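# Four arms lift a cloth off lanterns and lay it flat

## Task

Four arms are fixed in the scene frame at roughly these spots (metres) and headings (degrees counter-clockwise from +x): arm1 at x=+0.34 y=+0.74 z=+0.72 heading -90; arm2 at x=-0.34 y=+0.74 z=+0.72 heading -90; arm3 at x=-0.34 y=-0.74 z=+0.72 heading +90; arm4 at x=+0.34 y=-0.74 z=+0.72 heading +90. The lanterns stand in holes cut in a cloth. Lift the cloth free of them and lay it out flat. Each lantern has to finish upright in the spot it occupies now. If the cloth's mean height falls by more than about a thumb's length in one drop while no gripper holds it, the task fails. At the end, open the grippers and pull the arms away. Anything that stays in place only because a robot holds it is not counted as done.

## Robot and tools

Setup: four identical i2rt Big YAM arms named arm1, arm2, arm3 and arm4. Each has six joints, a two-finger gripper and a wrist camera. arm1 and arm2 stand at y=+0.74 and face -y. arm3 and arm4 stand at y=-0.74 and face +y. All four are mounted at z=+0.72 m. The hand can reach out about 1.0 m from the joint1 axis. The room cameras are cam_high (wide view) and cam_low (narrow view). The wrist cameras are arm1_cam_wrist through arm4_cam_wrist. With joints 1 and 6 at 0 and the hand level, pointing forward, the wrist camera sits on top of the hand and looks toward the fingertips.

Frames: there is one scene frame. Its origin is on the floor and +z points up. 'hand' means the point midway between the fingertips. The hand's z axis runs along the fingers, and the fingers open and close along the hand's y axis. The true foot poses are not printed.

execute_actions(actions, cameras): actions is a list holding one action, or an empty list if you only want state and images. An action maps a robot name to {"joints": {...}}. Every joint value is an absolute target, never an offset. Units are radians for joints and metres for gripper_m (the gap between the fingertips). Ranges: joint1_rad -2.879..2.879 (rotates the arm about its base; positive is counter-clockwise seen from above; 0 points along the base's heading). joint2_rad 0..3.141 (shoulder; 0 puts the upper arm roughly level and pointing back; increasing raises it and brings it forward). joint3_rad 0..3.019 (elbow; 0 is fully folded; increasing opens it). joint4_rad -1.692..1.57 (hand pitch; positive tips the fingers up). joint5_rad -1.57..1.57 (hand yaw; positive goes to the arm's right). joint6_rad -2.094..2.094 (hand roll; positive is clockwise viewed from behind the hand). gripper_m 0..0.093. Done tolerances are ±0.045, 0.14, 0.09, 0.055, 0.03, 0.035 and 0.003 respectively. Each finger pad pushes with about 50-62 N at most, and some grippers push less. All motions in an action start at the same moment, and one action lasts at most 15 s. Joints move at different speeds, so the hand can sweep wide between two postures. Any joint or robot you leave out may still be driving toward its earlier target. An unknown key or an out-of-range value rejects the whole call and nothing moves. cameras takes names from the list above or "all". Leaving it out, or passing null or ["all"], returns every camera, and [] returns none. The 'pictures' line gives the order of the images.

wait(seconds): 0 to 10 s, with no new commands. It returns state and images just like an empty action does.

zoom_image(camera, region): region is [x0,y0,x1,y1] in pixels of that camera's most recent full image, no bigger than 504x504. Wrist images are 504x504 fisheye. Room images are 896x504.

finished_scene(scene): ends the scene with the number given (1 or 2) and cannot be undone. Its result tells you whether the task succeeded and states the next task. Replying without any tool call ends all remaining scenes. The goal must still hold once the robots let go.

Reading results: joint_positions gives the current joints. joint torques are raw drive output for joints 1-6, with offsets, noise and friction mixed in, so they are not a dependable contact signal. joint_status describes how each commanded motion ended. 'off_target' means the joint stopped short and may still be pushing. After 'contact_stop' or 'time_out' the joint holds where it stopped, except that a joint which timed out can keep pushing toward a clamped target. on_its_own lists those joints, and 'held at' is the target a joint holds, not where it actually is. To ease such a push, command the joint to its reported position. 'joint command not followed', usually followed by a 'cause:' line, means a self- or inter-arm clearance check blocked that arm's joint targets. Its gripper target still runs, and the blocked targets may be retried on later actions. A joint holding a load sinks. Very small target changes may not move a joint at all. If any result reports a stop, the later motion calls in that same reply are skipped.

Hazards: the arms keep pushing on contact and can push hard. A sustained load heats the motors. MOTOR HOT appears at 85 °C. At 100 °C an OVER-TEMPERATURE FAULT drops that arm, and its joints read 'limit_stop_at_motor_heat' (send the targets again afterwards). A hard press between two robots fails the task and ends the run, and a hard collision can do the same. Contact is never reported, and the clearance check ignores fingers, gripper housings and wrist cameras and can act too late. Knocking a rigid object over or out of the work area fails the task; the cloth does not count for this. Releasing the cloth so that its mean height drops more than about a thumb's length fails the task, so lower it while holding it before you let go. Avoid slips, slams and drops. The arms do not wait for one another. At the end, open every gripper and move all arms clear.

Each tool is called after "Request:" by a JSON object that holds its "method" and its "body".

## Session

Scene 1 is done. I'll get the state and images for scene 2.

Request:
{"method": "execute_actions", "body": {"actions": []}}

Scene clock: 0.00 s.
Joint torques (N m, as the arm reports them, + toward a larger angle): no reading
arm1.joint_positions: joint1_rad=+0.002 joint2_rad=+0.438 joint3_rad=+1.482 joint4_rad=-1.548 joint5_rad=+0.005 joint6_rad=+0.007 gripper_m=+0.094
arm1.joint_status: not commanded
arm1.hand: x=+0.3351 y=+0.6240 z=+1.3038 quat_wxyz=(-0.350, -0.621, -0.597, +0.368) (m; scene frame)
arm2.joint_positions: joint1_rad=-0.016 joint2_rad=+0.432 joint3_rad=+1.461 joint4_rad=-1.521 joint5_rad=+0.004 joint6_rad=+0.007 gripper_m=+0.095
arm2.joint_status: not commanded
arm2.hand: x=-0.3395 y=+0.6173 z=+1.2999 quat_wxyz=(-0.358, -0.618, -0.598, +0.365) (m; scene frame)
arm3.joint_positions: joint1_rad=+0.007 joint2_rad=+0.448 joint3_rad=+1.477 joint4_rad=-1.538 joint5_rad=+0.009 joint6_rad=+0.015 gripper_m=+0.094
arm3.joint_status: not commanded
arm3.hand: x=-0.3281 y=-0.6270 z=+1.3262 quat_wxyz=(-0.362, +0.597, -0.617, -0.363) (m; scene frame)
arm4.joint_positions: joint1_rad=+0.017 joint2_rad=+0.429 joint3_rad=+1.469 joint4_rad=-1.546 joint5_rad=+0.014 joint6_rad=+0.015 gripper_m=+0.094
arm4.joint_status: not commanded
arm4.hand: x=+0.3405 y=-0.6255 z=+1.3552 quat_wxyz=(-0.364, +0.595, -0.623, -0.353) (m; scene frame)
pictures: arm1_cam_wrist, arm2_cam_wrist, arm3_cam_wrist, arm4_cam_wrist, cam_high, cam_low
Images, in order (width x height): arm1_cam_wrist 504x504, arm2_cam_wrist 504x504, arm3_cam_wrist 504x504, arm4_cam_wrist 504x504, cam_high 896x504, cam_low 896x504.

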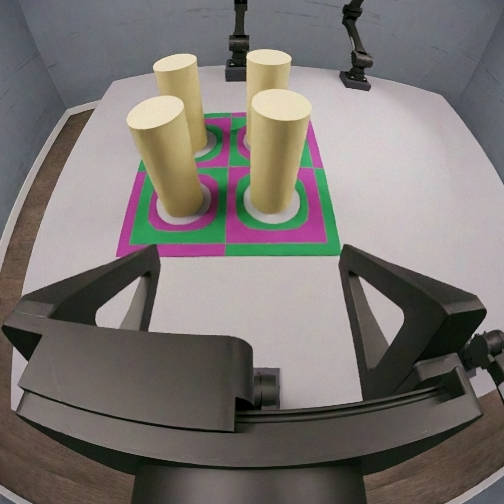

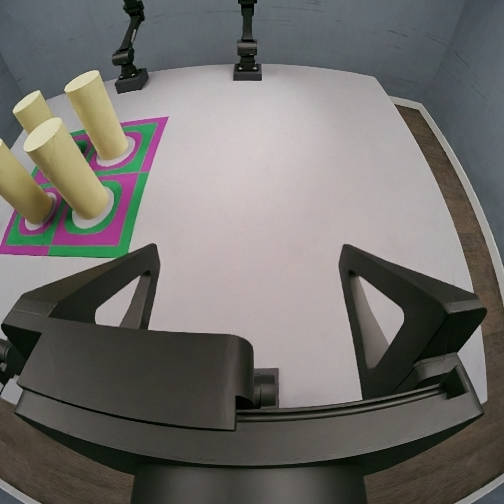

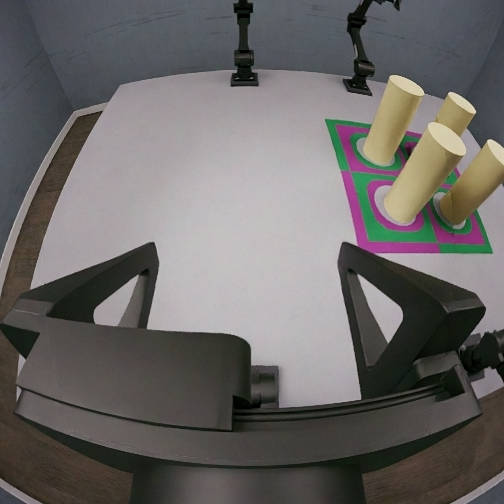

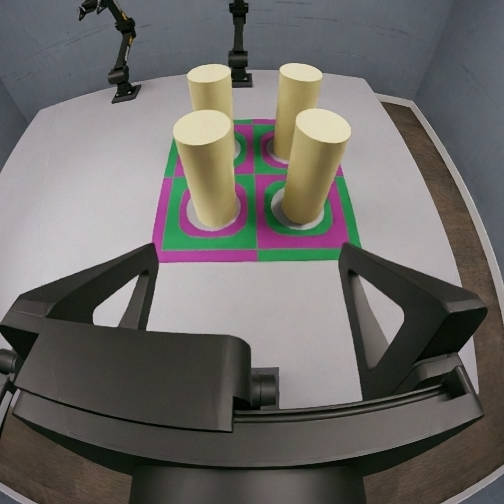

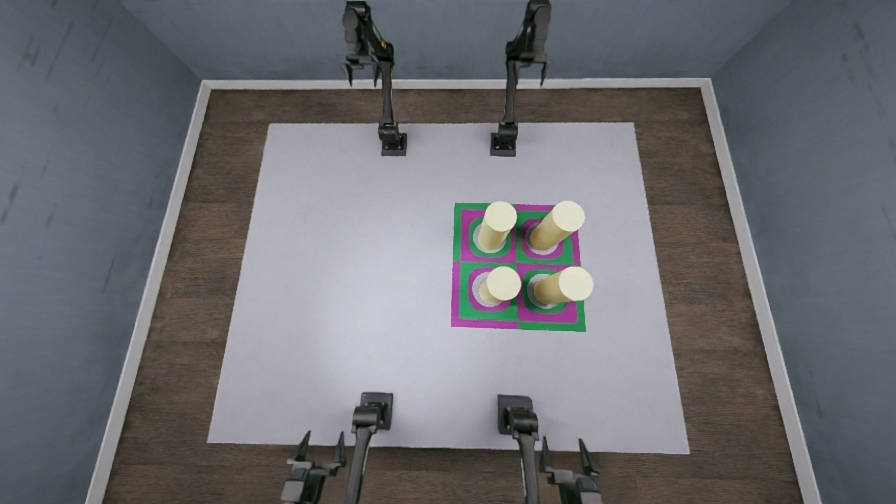

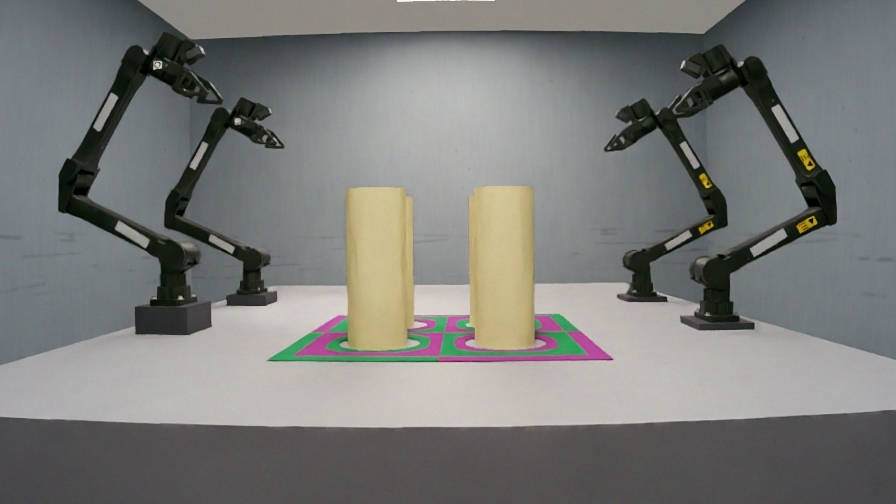

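Request:
{"method": "zoom_image", "body": {"camera": "cam_high", "region": [430, 180, 630, 350]}}

Region (430, 180, 630, 350) of cam_high's 896x504 image, scaled by 2.520, with more detail than that image has; it fills the top 428 rows of this view, and the rest is white.

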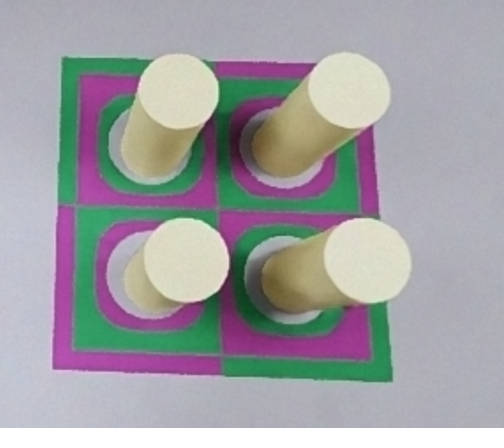

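Request:
{"method": "zoom_image", "body": {"camera": "arm1_cam_wrist", "region": [90, 40, 370, 280]}}

Request:
{"method": "zoom_image", "body": {"camera": "arm4_cam_wrist", "region": [120, 40, 400, 280]}}

Region (90, 40, 370, 280) of arm1_cam_wrist's 504x504 image, scaled by 1.800, with more detail than that image has; it fills the top 432 rows of this view, and the rest is white.

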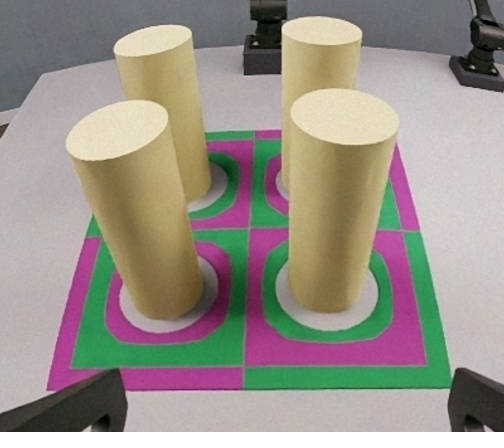

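Region (120, 40, 400, 280) of arm4_cam_wrist's 504x504 image, scaled by 1.800, with more detail than that image has; it fills the top 432 rows of this view, and the rest is white.

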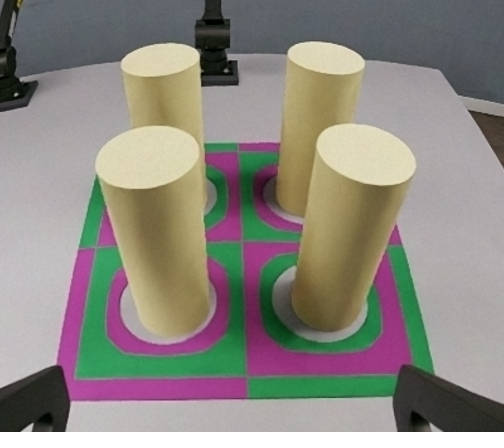

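Request:
{"method": "execute_actions", "body": {"actions": [{"arm1":{"joints":{"joint1_rad":0.812,"joint2_rad":1.10,"joint3_rad":1.215,"joint4_rad":-1.30,"joint5_rad":0.0,"joint6_rad":0.0,"gripper_m":0.06}},"arm2":{"joints":{"joint1_rad":0.780,"joint2_rad":1.825,"joint3_rad":1.455,"joint4_rad":-1.120,"joint5_rad":0.0,"joint6_rad":1.598,"gripper_m":0.06}},"arm3":{"joints":{"joint1_rad":-0.703,"joint2_rad":1.885,"joint3_rad":1.435,"joint4_rad":-1.045,"joint5_rad":0.0,"joint6_rad":-1.500,"gripper_m":0.06}},"arm4":{"joints":{"joint1_rad":-0.726,"joint2_rad":1.10,"joint3_rad":1.215,"joint4_rad":-1.30,"joint5_rad":0.0,"joint6_rad":0.055,"gripper_m":0.06}}}]}}

Scene clock: 40.53 s.
Joint torques (N m, as the arm reports them, + toward a larger angle): arm1=[-5.16 -7.56 11.21  1.38 -0.05 -0.07] | arm2=[ -0.29 -17.48   8.93   0.39   0.08   0.06] | arm3=[ -0.16 -17.91   8.48   0.5   -0.03  -0.18] | arm4=[ 0.95 -7.77  9.22  1.52  0.1   0.08]
arm1.joint_positions: joint1_rad=+0.809 joint2_rad=+1.114 joint3_rad=+1.184 joint4_rad=-1.309 joint5_rad=+0.001 joint6_rad=+0.007 gripper_m=+0.060
arm1.joint_status: all done
arm1.hand: x=+0.6004 y=+0.4692 z=+1.0318 quat_wxyz=(-0.148, -0.386, -0.908, +0.065) (m; scene frame)
arm2.joint_positions: joint1_rad=+0.788 joint2_rad=+1.818 joint3_rad=+1.435 joint4_rad=-1.124 joint5_rad=+0.000 joint6_rad=+1.585 gripper_m=+0.060
arm2.joint_status: all done
arm2.hand: x=+0.0520 y=+0.3485 z=+0.8302 quat_wxyz=(-0.027, -0.927, -0.374, -0.014) (m; scene frame)
arm3.joint_positions: joint1_rad=-0.709 joint2_rad=+1.889 joint3_rad=+1.418 joint4_rad=-1.054 joint5_rad=+0.000 joint6_rad=-1.489 gripper_m=+0.060
arm3.joint_status: all done
arm3.hand: x=+0.0345 y=-0.3246 z=+0.8148 quat_wxyz=(-0.027, +0.919, -0.393, +0.001) (m; scene frame)
arm4.joint_positions: joint1_rad=-0.724 joint2_rad=+1.117 joint3_rad=+1.204 joint4_rad=-1.309 joint5_rad=-0.001 joint6_rad=+0.045 gripper_m=+0.060
arm4.joint_status: all done
arm4.hand: x=+0.5985 y=-0.4639 z=+1.0981 quat_wxyz=(-0.158, +0.367, -0.914, -0.072) (m; scene frame)
pictures: arm1_cam_wrist, arm2_cam_wrist, arm3_cam_wrist, arm4_cam_wrist, cam_high, cam_low
Images, in order (width x height): arm1_cam_wrist 504x504, arm2_cam_wrist 504x504, arm3_cam_wrist 504x504, arm4_cam_wrist 504x504, cam_high 896x504, cam_low 896x504.

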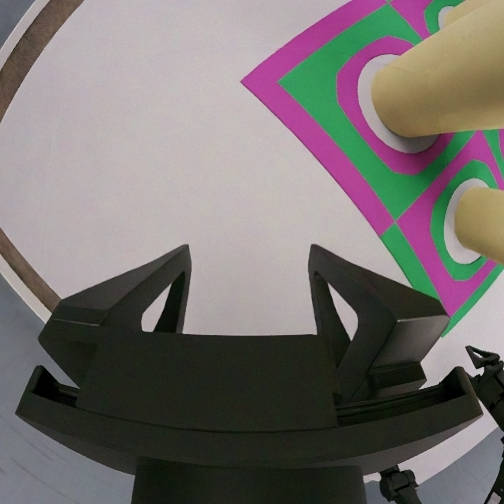

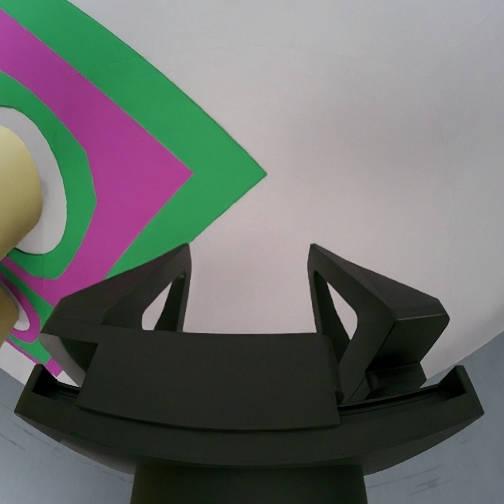

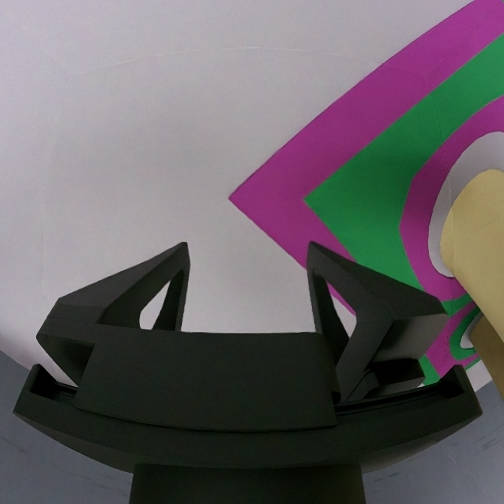

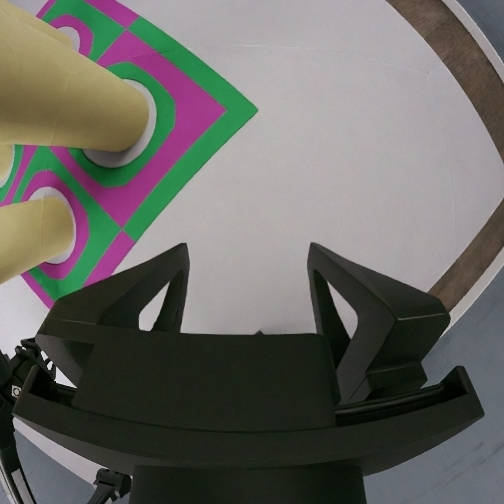

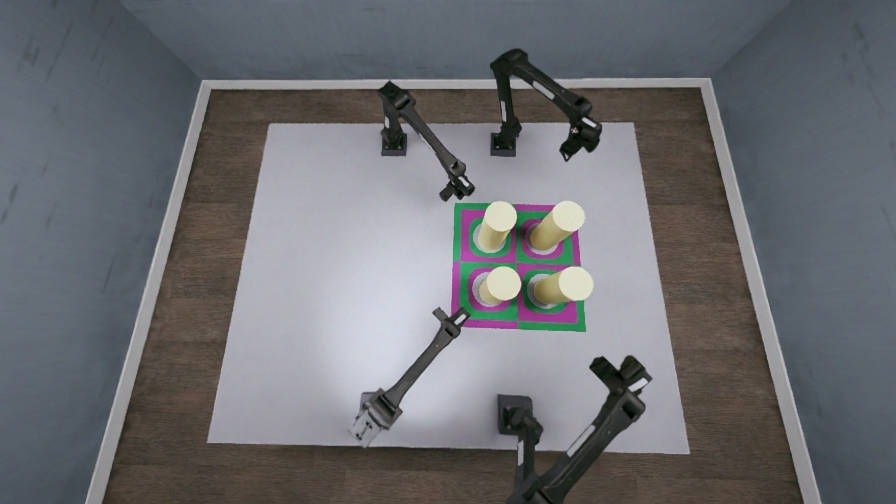

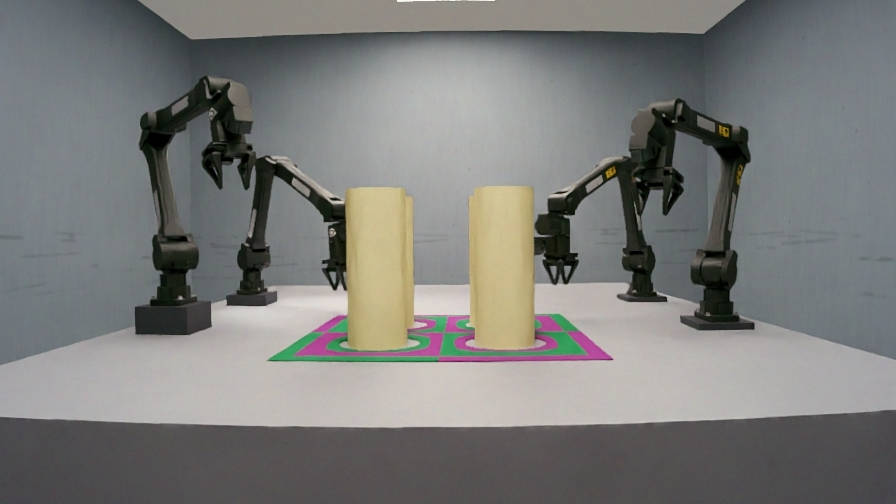

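Request:
{"method": "execute_actions", "body": {"actions": [{"arm1":{"joints":{"joint2_rad":1.858,"joint3_rad":1.480,"joint4_rad":-1.055}},"arm2":{"joints":{"joint2_rad":1.944,"joint4_rad":-1.075}},"arm3":{"joints":{"joint1_rad":-0.736,"joint2_rad":1.992,"joint4_rad":-0.997}},"arm4":{"joints":{"joint2_rad":1.920,"joint3_rad":1.415,"joint4_rad":-0.948}}}]}}

Scene clock: 55.47 s.
Joint torques (N m, as the arm reports them, + toward a larger angle): arm1=[ -4.94 -18.57   9.85   0.85  -0.04  -0.09] | arm2=[ -0.3  -19.47   8.3    0.46   0.08   0.09] | arm3=[ -0.9  -18.45   7.95   0.59  -0.03  -0.16] | arm4=[  1.01 -19.04   8.05   1.08   0.1    0.08]
arm1.joint_positions: joint1_rad=+0.809 joint2_rad=+1.881 joint3_rad=+1.450 joint4_rad=-1.060 joint5_rad=+0.001 joint6_rad=+0.007 gripper_m=+0.060
arm1.joint_status: all done
arm1.hand: x=+0.7323 y=+0.3322 z=+0.8016 quat_wxyz=(-0.032, -0.391, -0.920, +0.017) (m; scene frame)
arm2.joint_positions: joint1_rad=+0.788 joint2_rad=+1.948 joint3_rad=+1.435 joint4_rad=-1.084 joint5_rad=+0.000 joint6_rad=+1.585 gripper_m=+0.060
arm2.joint_status: all done
arm2.hand: x=+0.0524 y=+0.3485 z=+0.7615 quat_wxyz=(+0.014, -0.927, -0.374, +0.004) (m; scene frame)
arm3.joint_positions: joint1_rad=-0.732 joint2_rad=+2.001 joint3_rad=+1.418 joint4_rad=-1.012 joint5_rad=+0.000 joint6_rad=-1.489 gripper_m=+0.060
arm3.joint_status: all done
arm3.hand: x=+0.0423 y=-0.3337 z=+0.7552 quat_wxyz=(+0.006, +0.915, -0.403, -0.010) (m; scene frame)
arm4.joint_positions: joint1_rad=-0.724 joint2_rad=+1.949 joint3_rad=+1.398 joint4_rad=-0.957 joint5_rad=-0.001 joint6_rad=+0.045 gripper_m=+0.060
arm4.joint_status: all done
arm4.hand: x=+0.7255 y=-0.3309 z=+0.8067 quat_wxyz=(-0.028, +0.373, -0.928, -0.013) (m; scene frame)
pictures: arm1_cam_wrist, arm2_cam_wrist, arm3_cam_wrist, arm4_cam_wrist, cam_high, cam_low
Images, in order (width x height): arm1_cam_wrist 504x504, arm2_cam_wrist 504x504, arm3_cam_wrist 504x504, arm4_cam_wrist 504x504, cam_high 896x504, cam_low 896x504.

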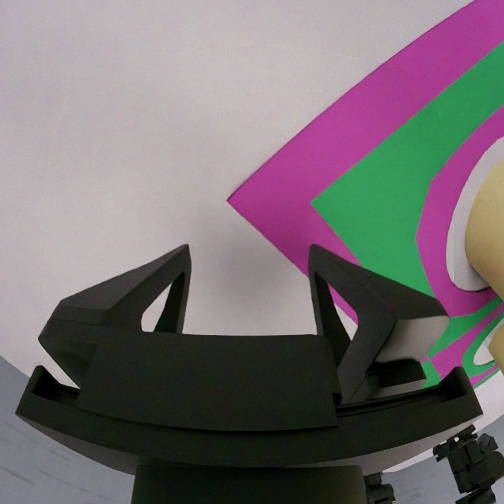

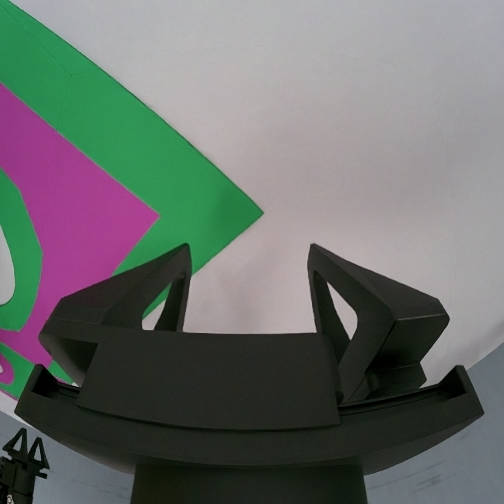

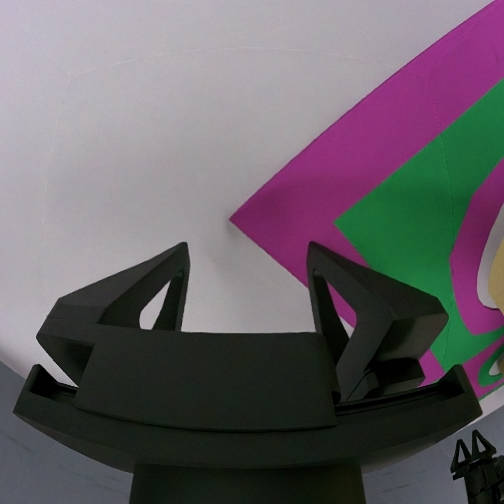

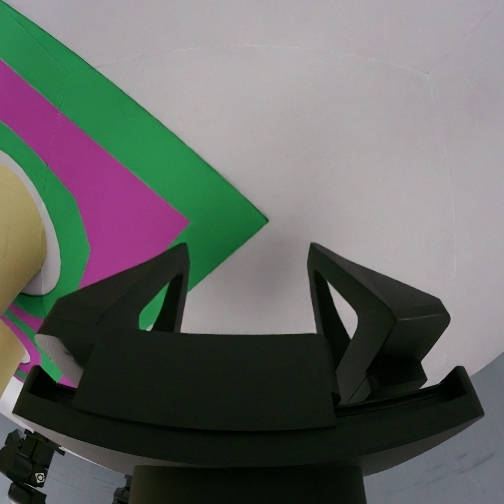

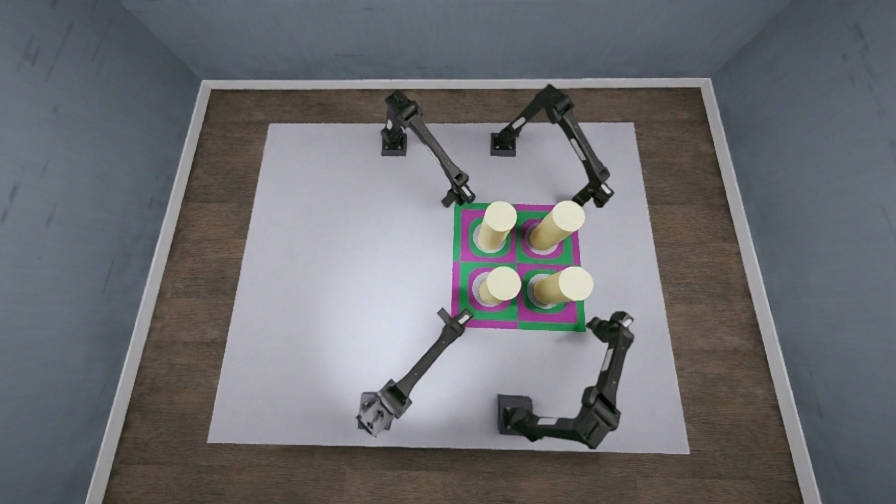

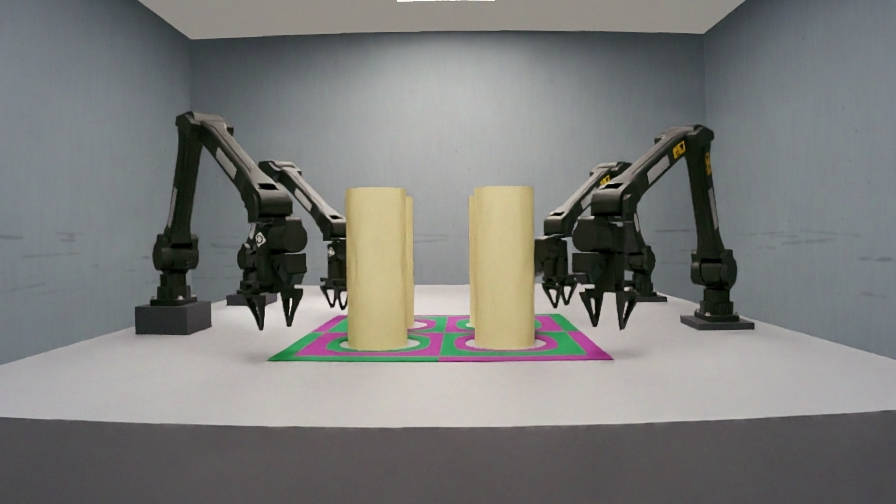

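Request:
{"method": "execute_actions", "body": {"actions": []}}

Scene clock: 58.00 s.
Joint torques (N m, as the arm reports them, + toward a larger angle): arm1=[ -5.1  -18.55   9.84   0.72  -0.04  -0.06] | arm2=[ -0.3  -19.41   8.29   0.45   0.08   0.1 ] | arm3=[ -0.97 -18.5    7.95   0.58  -0.03  -0.16] | arm4=[  0.98 -19.04   8.02   1.12   0.1    0.09]
arm1.joint_positions: joint1_rad=+0.809 joint2_rad=+1.881 joint3_rad=+1.450 joint4_rad=-1.060 joint5_rad=+0.001 joint6_rad=+0.007 gripper_m=+0.060
arm1.joint_status: all done
arm1.hand: x=+0.7323 y=+0.3322 z=+0.8016 quat_wxyz=(-0.032, -0.391, -0.920, +0.017) (m; scene frame)
arm2.joint_positions: joint1_rad=+0.788 joint2_rad=+1.948 joint3_rad=+1.435 joint4_rad=-1.084 joint5_rad=+0.000 joint6_rad=+1.585 gripper_m=+0.060
arm2.joint_status: all done
arm2.hand: x=+0.0524 y=+0.3485 z=+0.7615 quat_wxyz=(+0.014, -0.927, -0.374, +0.004) (m; scene frame)
arm3.joint_positions: joint1_rad=-0.732 joint2_rad=+2.001 joint3_rad=+1.418 joint4_rad=-1.012 joint5_rad=+0.000 joint6_rad=-1.489 gripper_m=+0.060
arm3.joint_status: all done
arm3.hand: x=+0.0423 y=-0.3337 z=+0.7552 quat_wxyz=(+0.006, +0.915, -0.403, -0.010) (m; scene frame)
arm4.joint_positions: joint1_rad=-0.724 joint2_rad=+1.949 joint3_rad=+1.398 joint4_rad=-0.957 joint5_rad=-0.001 joint6_rad=+0.045 gripper_m=+0.060
arm4.joint_status: all done
arm4.hand: x=+0.7255 y=-0.3309 z=+0.8067 quat_wxyz=(-0.028, +0.373, -0.928, -0.013) (m; scene frame)
pictures: arm1_cam_wrist, arm2_cam_wrist, arm3_cam_wrist, arm4_cam_wrist, cam_high, cam_low
Images, in order (width x height): arm1_cam_wrist 504x504, arm2_cam_wrist 504x504, arm3_cam_wrist 504x504, arm4_cam_wrist 504x504, cam_high 896x504, cam_low 896x504.

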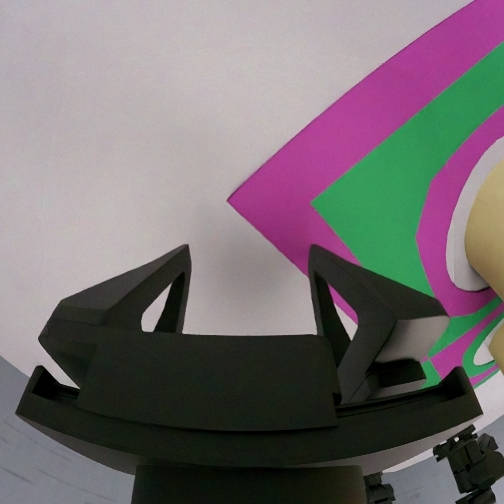

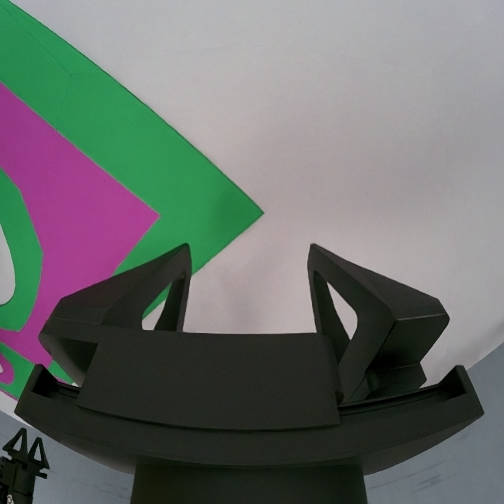

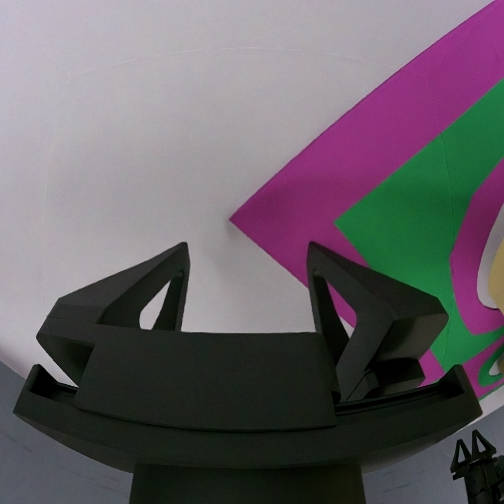

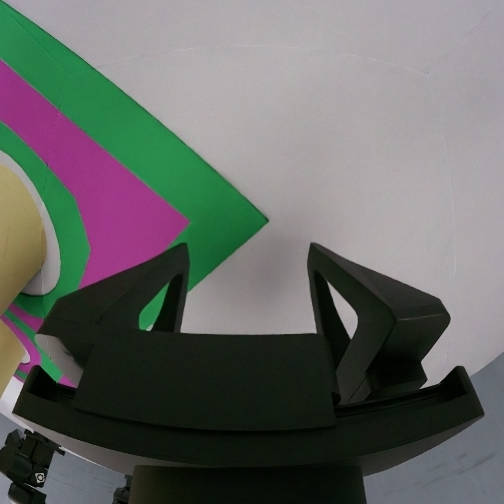

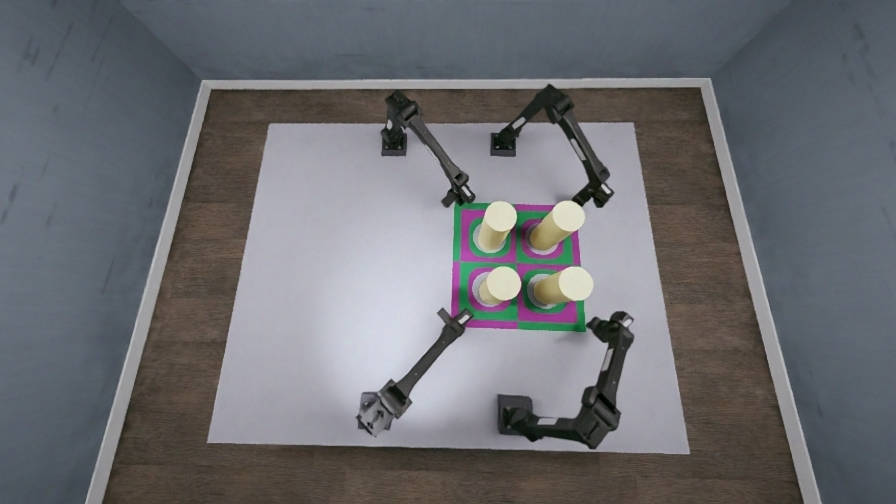

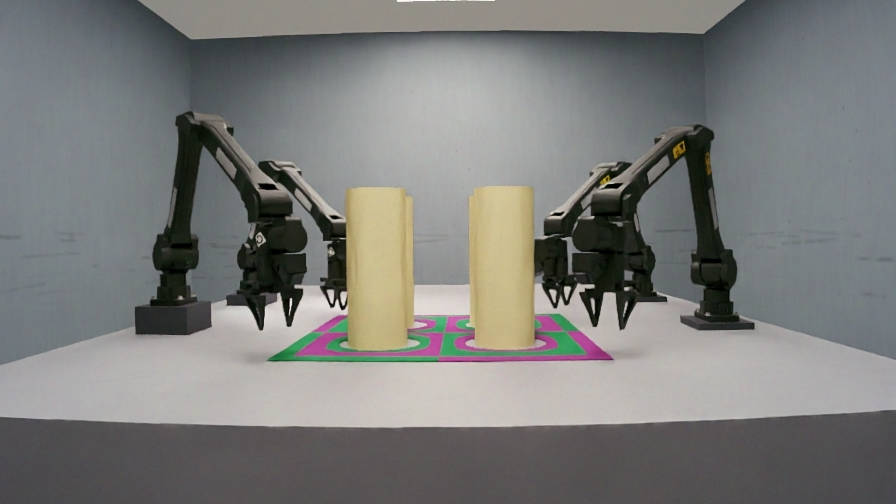

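Request:
{"method": "execute_actions", "body": {"actions": [{"arm1":{"joints":{"joint2_rad":1.950,"joint4_rad":-1.008}},"arm2":{"joints":{"joint2_rad":1.964,"joint4_rad":-1.058,"joint5_rad":0.047}},"arm3":{"joints":{"joint2_rad":2.012,"joint4_rad":-0.975,"joint5_rad":-0.036}},"arm4":{"joints":{"joint2_rad":2.020}}}], "cameras": ["arm1_cam_wrist","arm2_cam_wrist","arm3_cam_wrist","arm4_cam_wrist"]}}

Scene clock: 75.77 s.
Joint torques (N m, as the arm reports them, + toward a larger angle): arm1=[ -5.17 -18.21   9.5    0.95  -0.05  -0.09] | arm2=[ -0.29 -17.74   8.32   0.55   0.2    0.09] | arm3=[ -0.98 -16.99   8.     0.67  -0.16  -0.15] | arm4=[  1.1  -16.83   7.9    1.01   0.1    0.09]
arm1.joint_positions: joint1_rad=+0.809 joint2_rad=+1.960 joint3_rad=+1.450 joint4_rad=-1.019 joint5_rad=+0.001 joint6_rad=+0.007 gripper_m=+0.060
arm1.joint_status: all done
arm1.hand: x=+0.7343 y=+0.3298 z=+0.7588 quat_wxyz=(-0.015, -0.391, -0.920, +0.010) (m; scene frame)
arm2.joint_positions: joint1_rad=+0.788 joint2_rad=+1.948 joint3_rad=+1.435 joint4_rad=-1.069 joint5_rad=+0.044 joint6_rad=+1.585 gripper_m=+0.060
arm2.joint_status: all done
arm2.hand: x=+0.0496 y=+0.3404 z=+0.7616 quat_wxyz=(-0.001, -0.927, -0.374, +0.021) (m; scene frame)
arm3.joint_positions: joint1_rad=-0.732 joint2_rad=+2.001 joint3_rad=+1.418 joint4_rad=-0.991 joint5_rad=-0.033 joint6_rad=-1.489 gripper_m=+0.060
arm3.joint_status: all done
arm3.hand: x=+0.0416 y=-0.3260 z=+0.7554 quat_wxyz=(-0.010, +0.915, -0.403, -0.022) (m; scene frame)
arm4.joint_positions: joint1_rad=-0.724 joint2_rad=+2.021 joint3_rad=+1.398 joint4_rad=-0.957 joint5_rad=-0.001 joint6_rad=+0.045 gripper_m=+0.060
arm4.joint_status: all done
arm4.hand: x=+0.7186 y=-0.3381 z=+0.7681 quat_wxyz=(+0.005, +0.373, -0.928, +0.002) (m; scene frame)
pictures: arm1_cam_wrist, arm2_cam_wrist, arm3_cam_wrist, arm4_cam_wrist
Images, in order (width x height): arm1_cam_wrist 504x504, arm2_cam_wrist 504x504, arm3_cam_wrist 504x504, arm4_cam_wrist 504x504.

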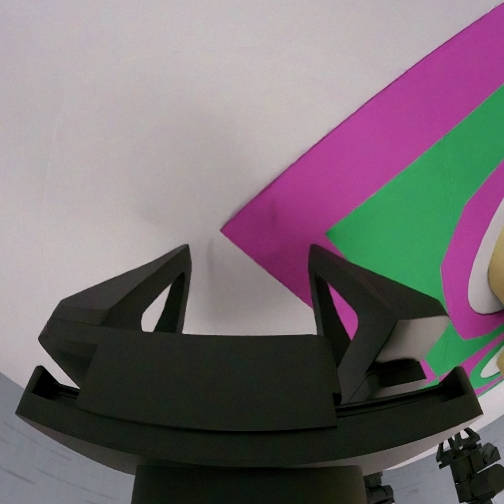

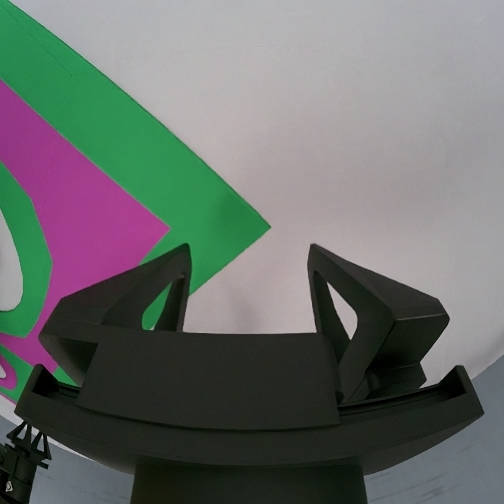

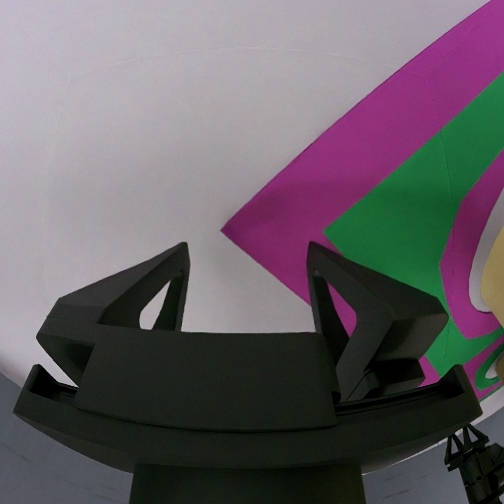

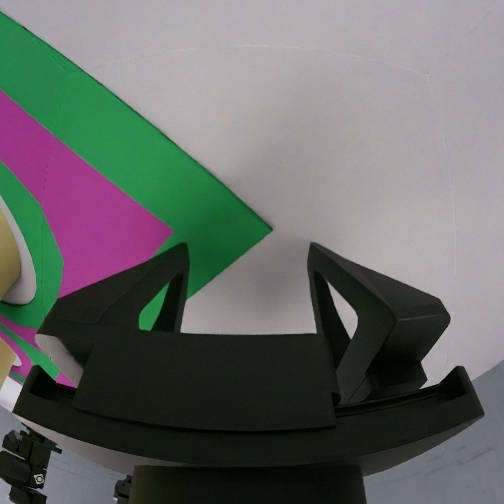

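Request:
{"method": "execute_actions", "body": {"actions": [{"arm1":{"joints":{"joint2_rad":2.000,"joint4_rad":-0.994}},"arm2":{"joints":{"joint2_rad":2.005,"joint4_rad":-1.038}},"arm3":{"joints":{"joint2_rad":2.057,"joint4_rad":-0.955}},"arm4":{"joints":{"joint2_rad":2.080,"joint4_rad":-0.933}}}], "cameras": ["arm1_cam_wrist","arm2_cam_wrist","arm3_cam_wrist","arm4_cam_wrist"]}}

Scene clock: 79.20 s.
Joint torques (N m, as the arm reports them, + toward a larger angle): arm1=[ -4.97 -17.03   9.29   0.89  -0.06  -0.07] | arm2=[ -0.28 -18.1    8.18   0.5    0.2    0.1 ] | arm3=[ -0.99 -17.15   7.65   0.49  -0.13  -0.15] | arm4=[  0.93 -17.48   7.11   1.01   0.14   0.08]
arm1.joint_positions: joint1_rad=+0.809 joint2_rad=+1.992 joint3_rad=+1.451 joint4_rad=-1.004 joint5_rad=+0.002 joint6_rad=+0.007 gripper_m=+0.060
arm1.joint_status: all done
arm1.hand: x=+0.7341 y=+0.3297 z=+0.7413 quat_wxyz=(-0.007, -0.392, -0.920, +0.007) (m; scene frame)
arm2.joint_positions: joint1_rad=+0.788 joint2_rad=+1.987 joint3_rad=+1.435 joint4_rad=-1.048 joint5_rad=+0.044 joint6_rad=+1.585 gripper_m=+0.060
arm2.joint_status: all done
arm2.hand: x=+0.0500 y=+0.3401 z=+0.7409 quat_wxyz=(+0.007, -0.927, -0.374, +0.025) (m; scene frame)
arm3.joint_positions: joint1_rad=-0.732 joint2_rad=+2.039 joint3_rad=+1.420 joint4_rad=-0.968 joint5_rad=-0.034 joint6_rad=-1.490 gripper_m=+0.060
arm3.joint_status: all done
arm3.hand: x=+0.0420 y=-0.3250 z=+0.7353 quat_wxyz=(-0.003, +0.915, -0.402, -0.025) (m; scene frame)
arm4.joint_positions: joint1_rad=-0.724 joint2_rad=+2.071 joint3_rad=+1.398 joint4_rad=-0.944 joint5_rad=-0.002 joint6_rad=+0.046 gripper_m=+0.060
arm4.joint_status: all done
arm4.hand: x=+0.7148 y=-0.3418 z=+0.7413 quat_wxyz=(+0.022, +0.372, -0.928, +0.009) (m; scene frame)
pictures: arm1_cam_wrist, arm2_cam_wrist, arm3_cam_wrist, arm4_cam_wrist
Images, in order (width x height): arm1_cam_wrist 504x504, arm2_cam_wrist 504x504, arm3_cam_wrist 504x504, arm4_cam_wrist 504x504.

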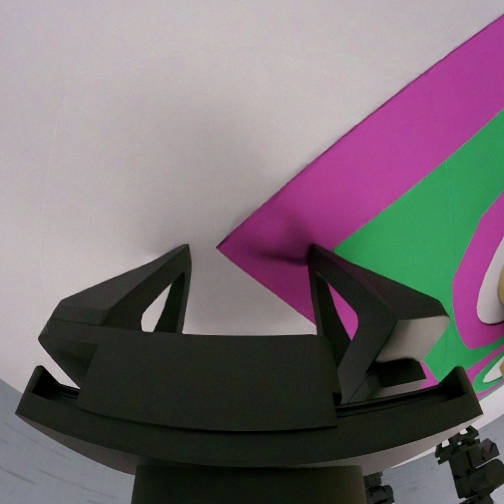

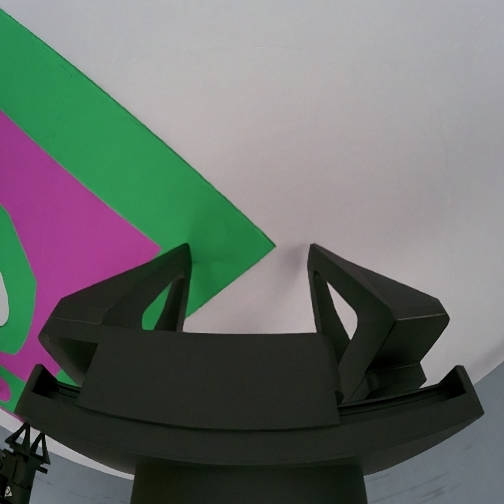

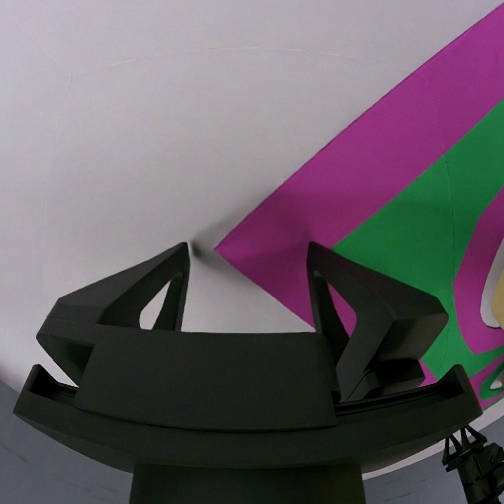

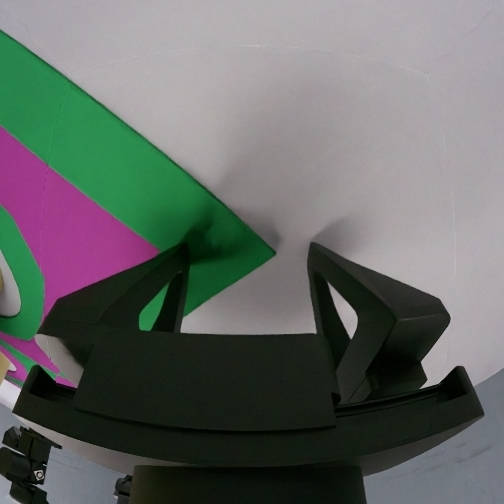

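Request:
{"method": "execute_actions", "body": {"actions": [{"arm1":{"joints":{"gripper_m":0.0}},"arm2":{"joints":{"joint2_rad":2.018,"gripper_m":0.0}},"arm3":{"joints":{"joint2_rad":2.068,"gripper_m":0.0}},"arm4":{"joints":{"gripper_m":0.0}}}], "cameras": ["arm1_cam_wrist","arm2_cam_wrist","arm3_cam_wrist","arm4_cam_wrist","cam_high"]}}

Scene clock: 80.67 s.
Joint torques (N m, as the arm reports them, + toward a larger angle): arm1=[ -5.31 -17.22   9.31   0.91  -0.07  -0.08] | arm2=[ -0.28 -17.06   8.08   0.49   0.19   0.09] | arm3=[ -0.94 -16.11   7.65   0.49  -0.13  -0.15] | arm4=[  0.91 -16.99   7.27   0.95   0.09   0.08]
arm1.joint_positions: joint1_rad=+0.809 joint2_rad=+1.992 joint3_rad=+1.451 joint4_rad=-1.004 joint5_rad=+0.001 joint6_rad=+0.007 gripper_m=+0.001
arm1.joint_status: all done
arm1.hand: x=+0.7344 y=+0.3299 z=+0.7413 quat_wxyz=(-0.007, -0.391, -0.920, +0.007) (m; scene frame)
arm2.joint_positions: joint1_rad=+0.788 joint2_rad=+1.991 joint3_rad=+1.435 joint4_rad=-1.048 joint5_rad=+0.044 joint6_rad=+1.586 gripper_m=+0.001
arm2.joint_status: all done
arm2.hand: x=+0.0497 y=+0.3405 z=+0.7389 quat_wxyz=(+0.009, -0.927, -0.374, +0.026) (m; scene frame)
arm3.joint_positions: joint1_rad=-0.732 joint2_rad=+2.040 joint3_rad=+1.420 joint4_rad=-0.967 joint5_rad=-0.034 joint6_rad=-1.490 gripper_m=+0.001
arm3.joint_status: all done
arm3.hand: x=+0.0421 y=-0.3249 z=+0.7349 quat_wxyz=(-0.004, +0.915, -0.402, -0.025) (m; scene frame)
arm4.joint_positions: joint1_rad=-0.724 joint2_rad=+2.071 joint3_rad=+1.398 joint4_rad=-0.944 joint5_rad=-0.002 joint6_rad=+0.046 gripper_m=+0.001
arm4.joint_status: all done
arm4.hand: x=+0.7148 y=-0.3418 z=+0.7413 quat_wxyz=(+0.022, +0.372, -0.928, +0.009) (m; scene frame)
pictures: arm1_cam_wrist, arm2_cam_wrist, arm3_cam_wrist, arm4_cam_wrist, cam_high
Images, in order (width x height): arm1_cam_wrist 504x504, arm2_cam_wrist 504x504, arm3_cam_wrist 504x504, arm4_cam_wrist 504x504, cam_high 896x504.

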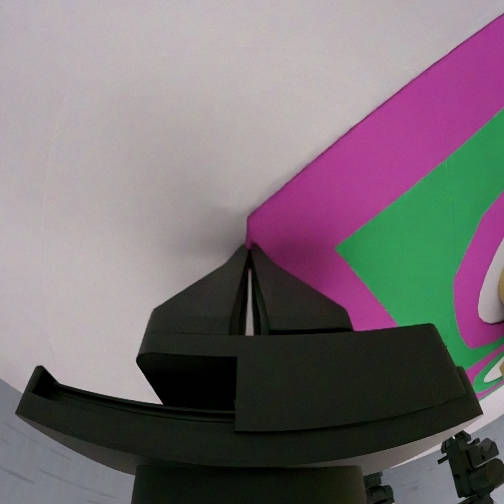

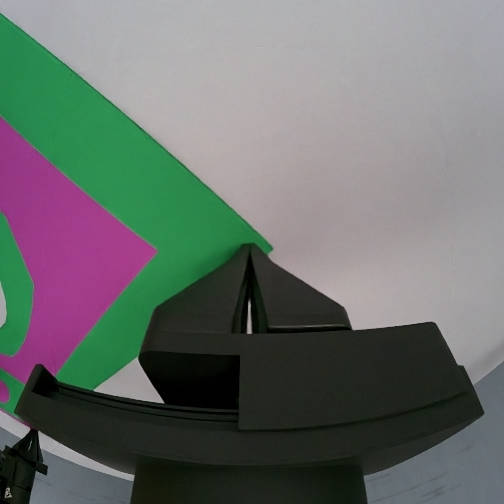

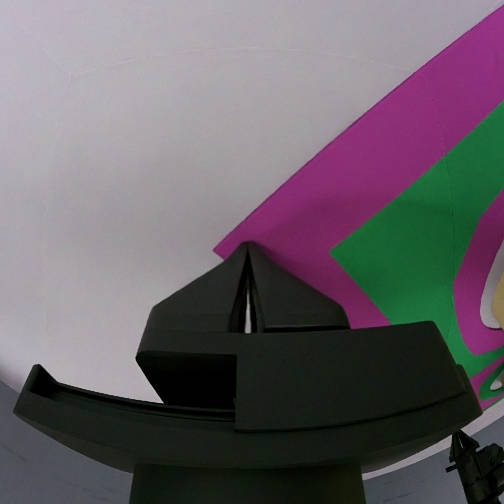

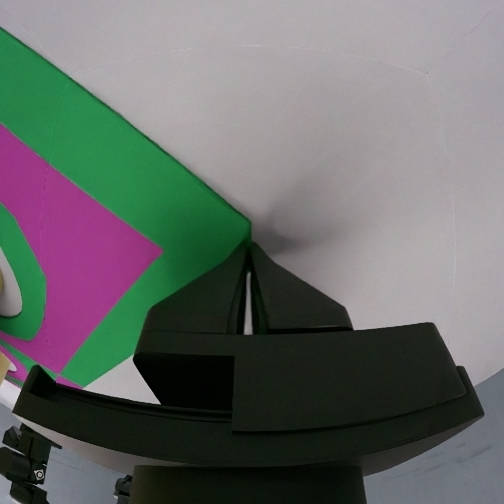

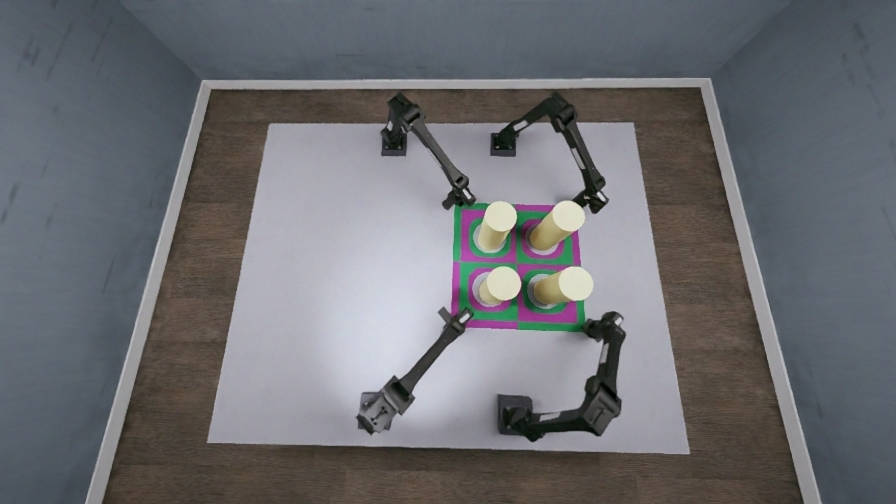

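Request:
{"method": "zoom_image", "body": {"camera": "arm2_cam_wrist", "region": [180, 190, 320, 330]}}

Request:
{"method": "zoom_image", "body": {"camera": "arm3_cam_wrist", "region": [180, 190, 320, 330]}}

Request:
{"method": "zoom_image", "body": {"camera": "arm1_cam_wrist", "region": [180, 190, 320, 330]}}

Request:
{"method": "zoom_image", "body": {"camera": "arm4_cam_wrist", "region": [180, 190, 320, 330]}}

Region (180, 190, 320, 330) of arm2_cam_wrist's 504x504 image, scaled by 3.600, with more detail than that image has.

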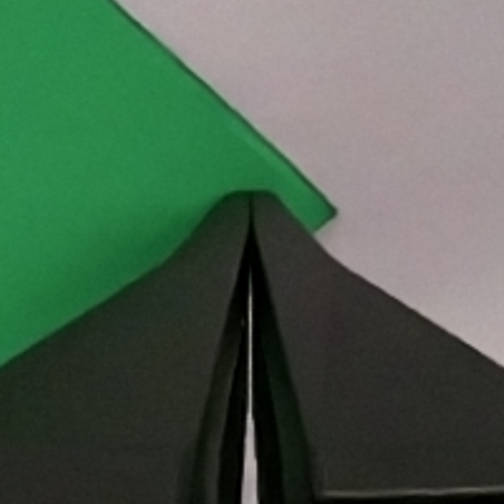

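Region (180, 190, 320, 330) of arm3_cam_wrist's 504x504 image, scaled by 3.600, with more detail than that image has.

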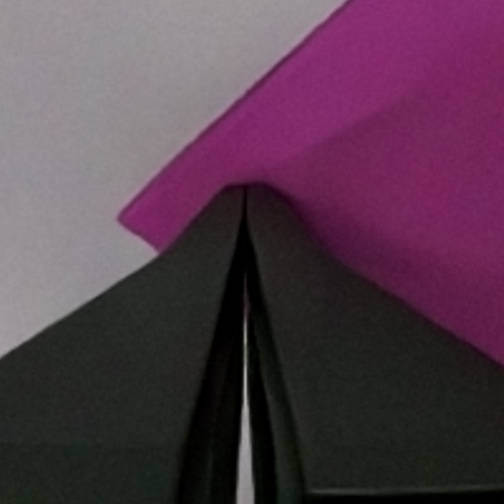

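Region (180, 190, 320, 330) of arm1_cam_wrist's 504x504 image, scaled by 3.600, with more detail than that image has.

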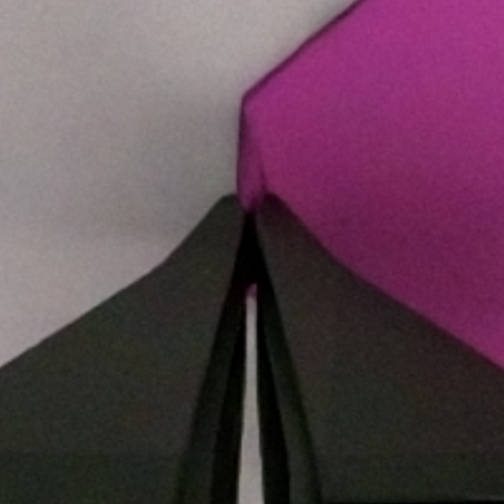

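Region (180, 190, 320, 330) of arm4_cam_wrist's 504x504 image, scaled by 3.600, with more detail than that image has.

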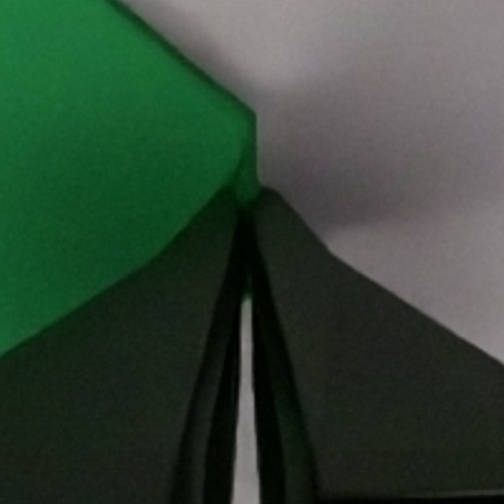

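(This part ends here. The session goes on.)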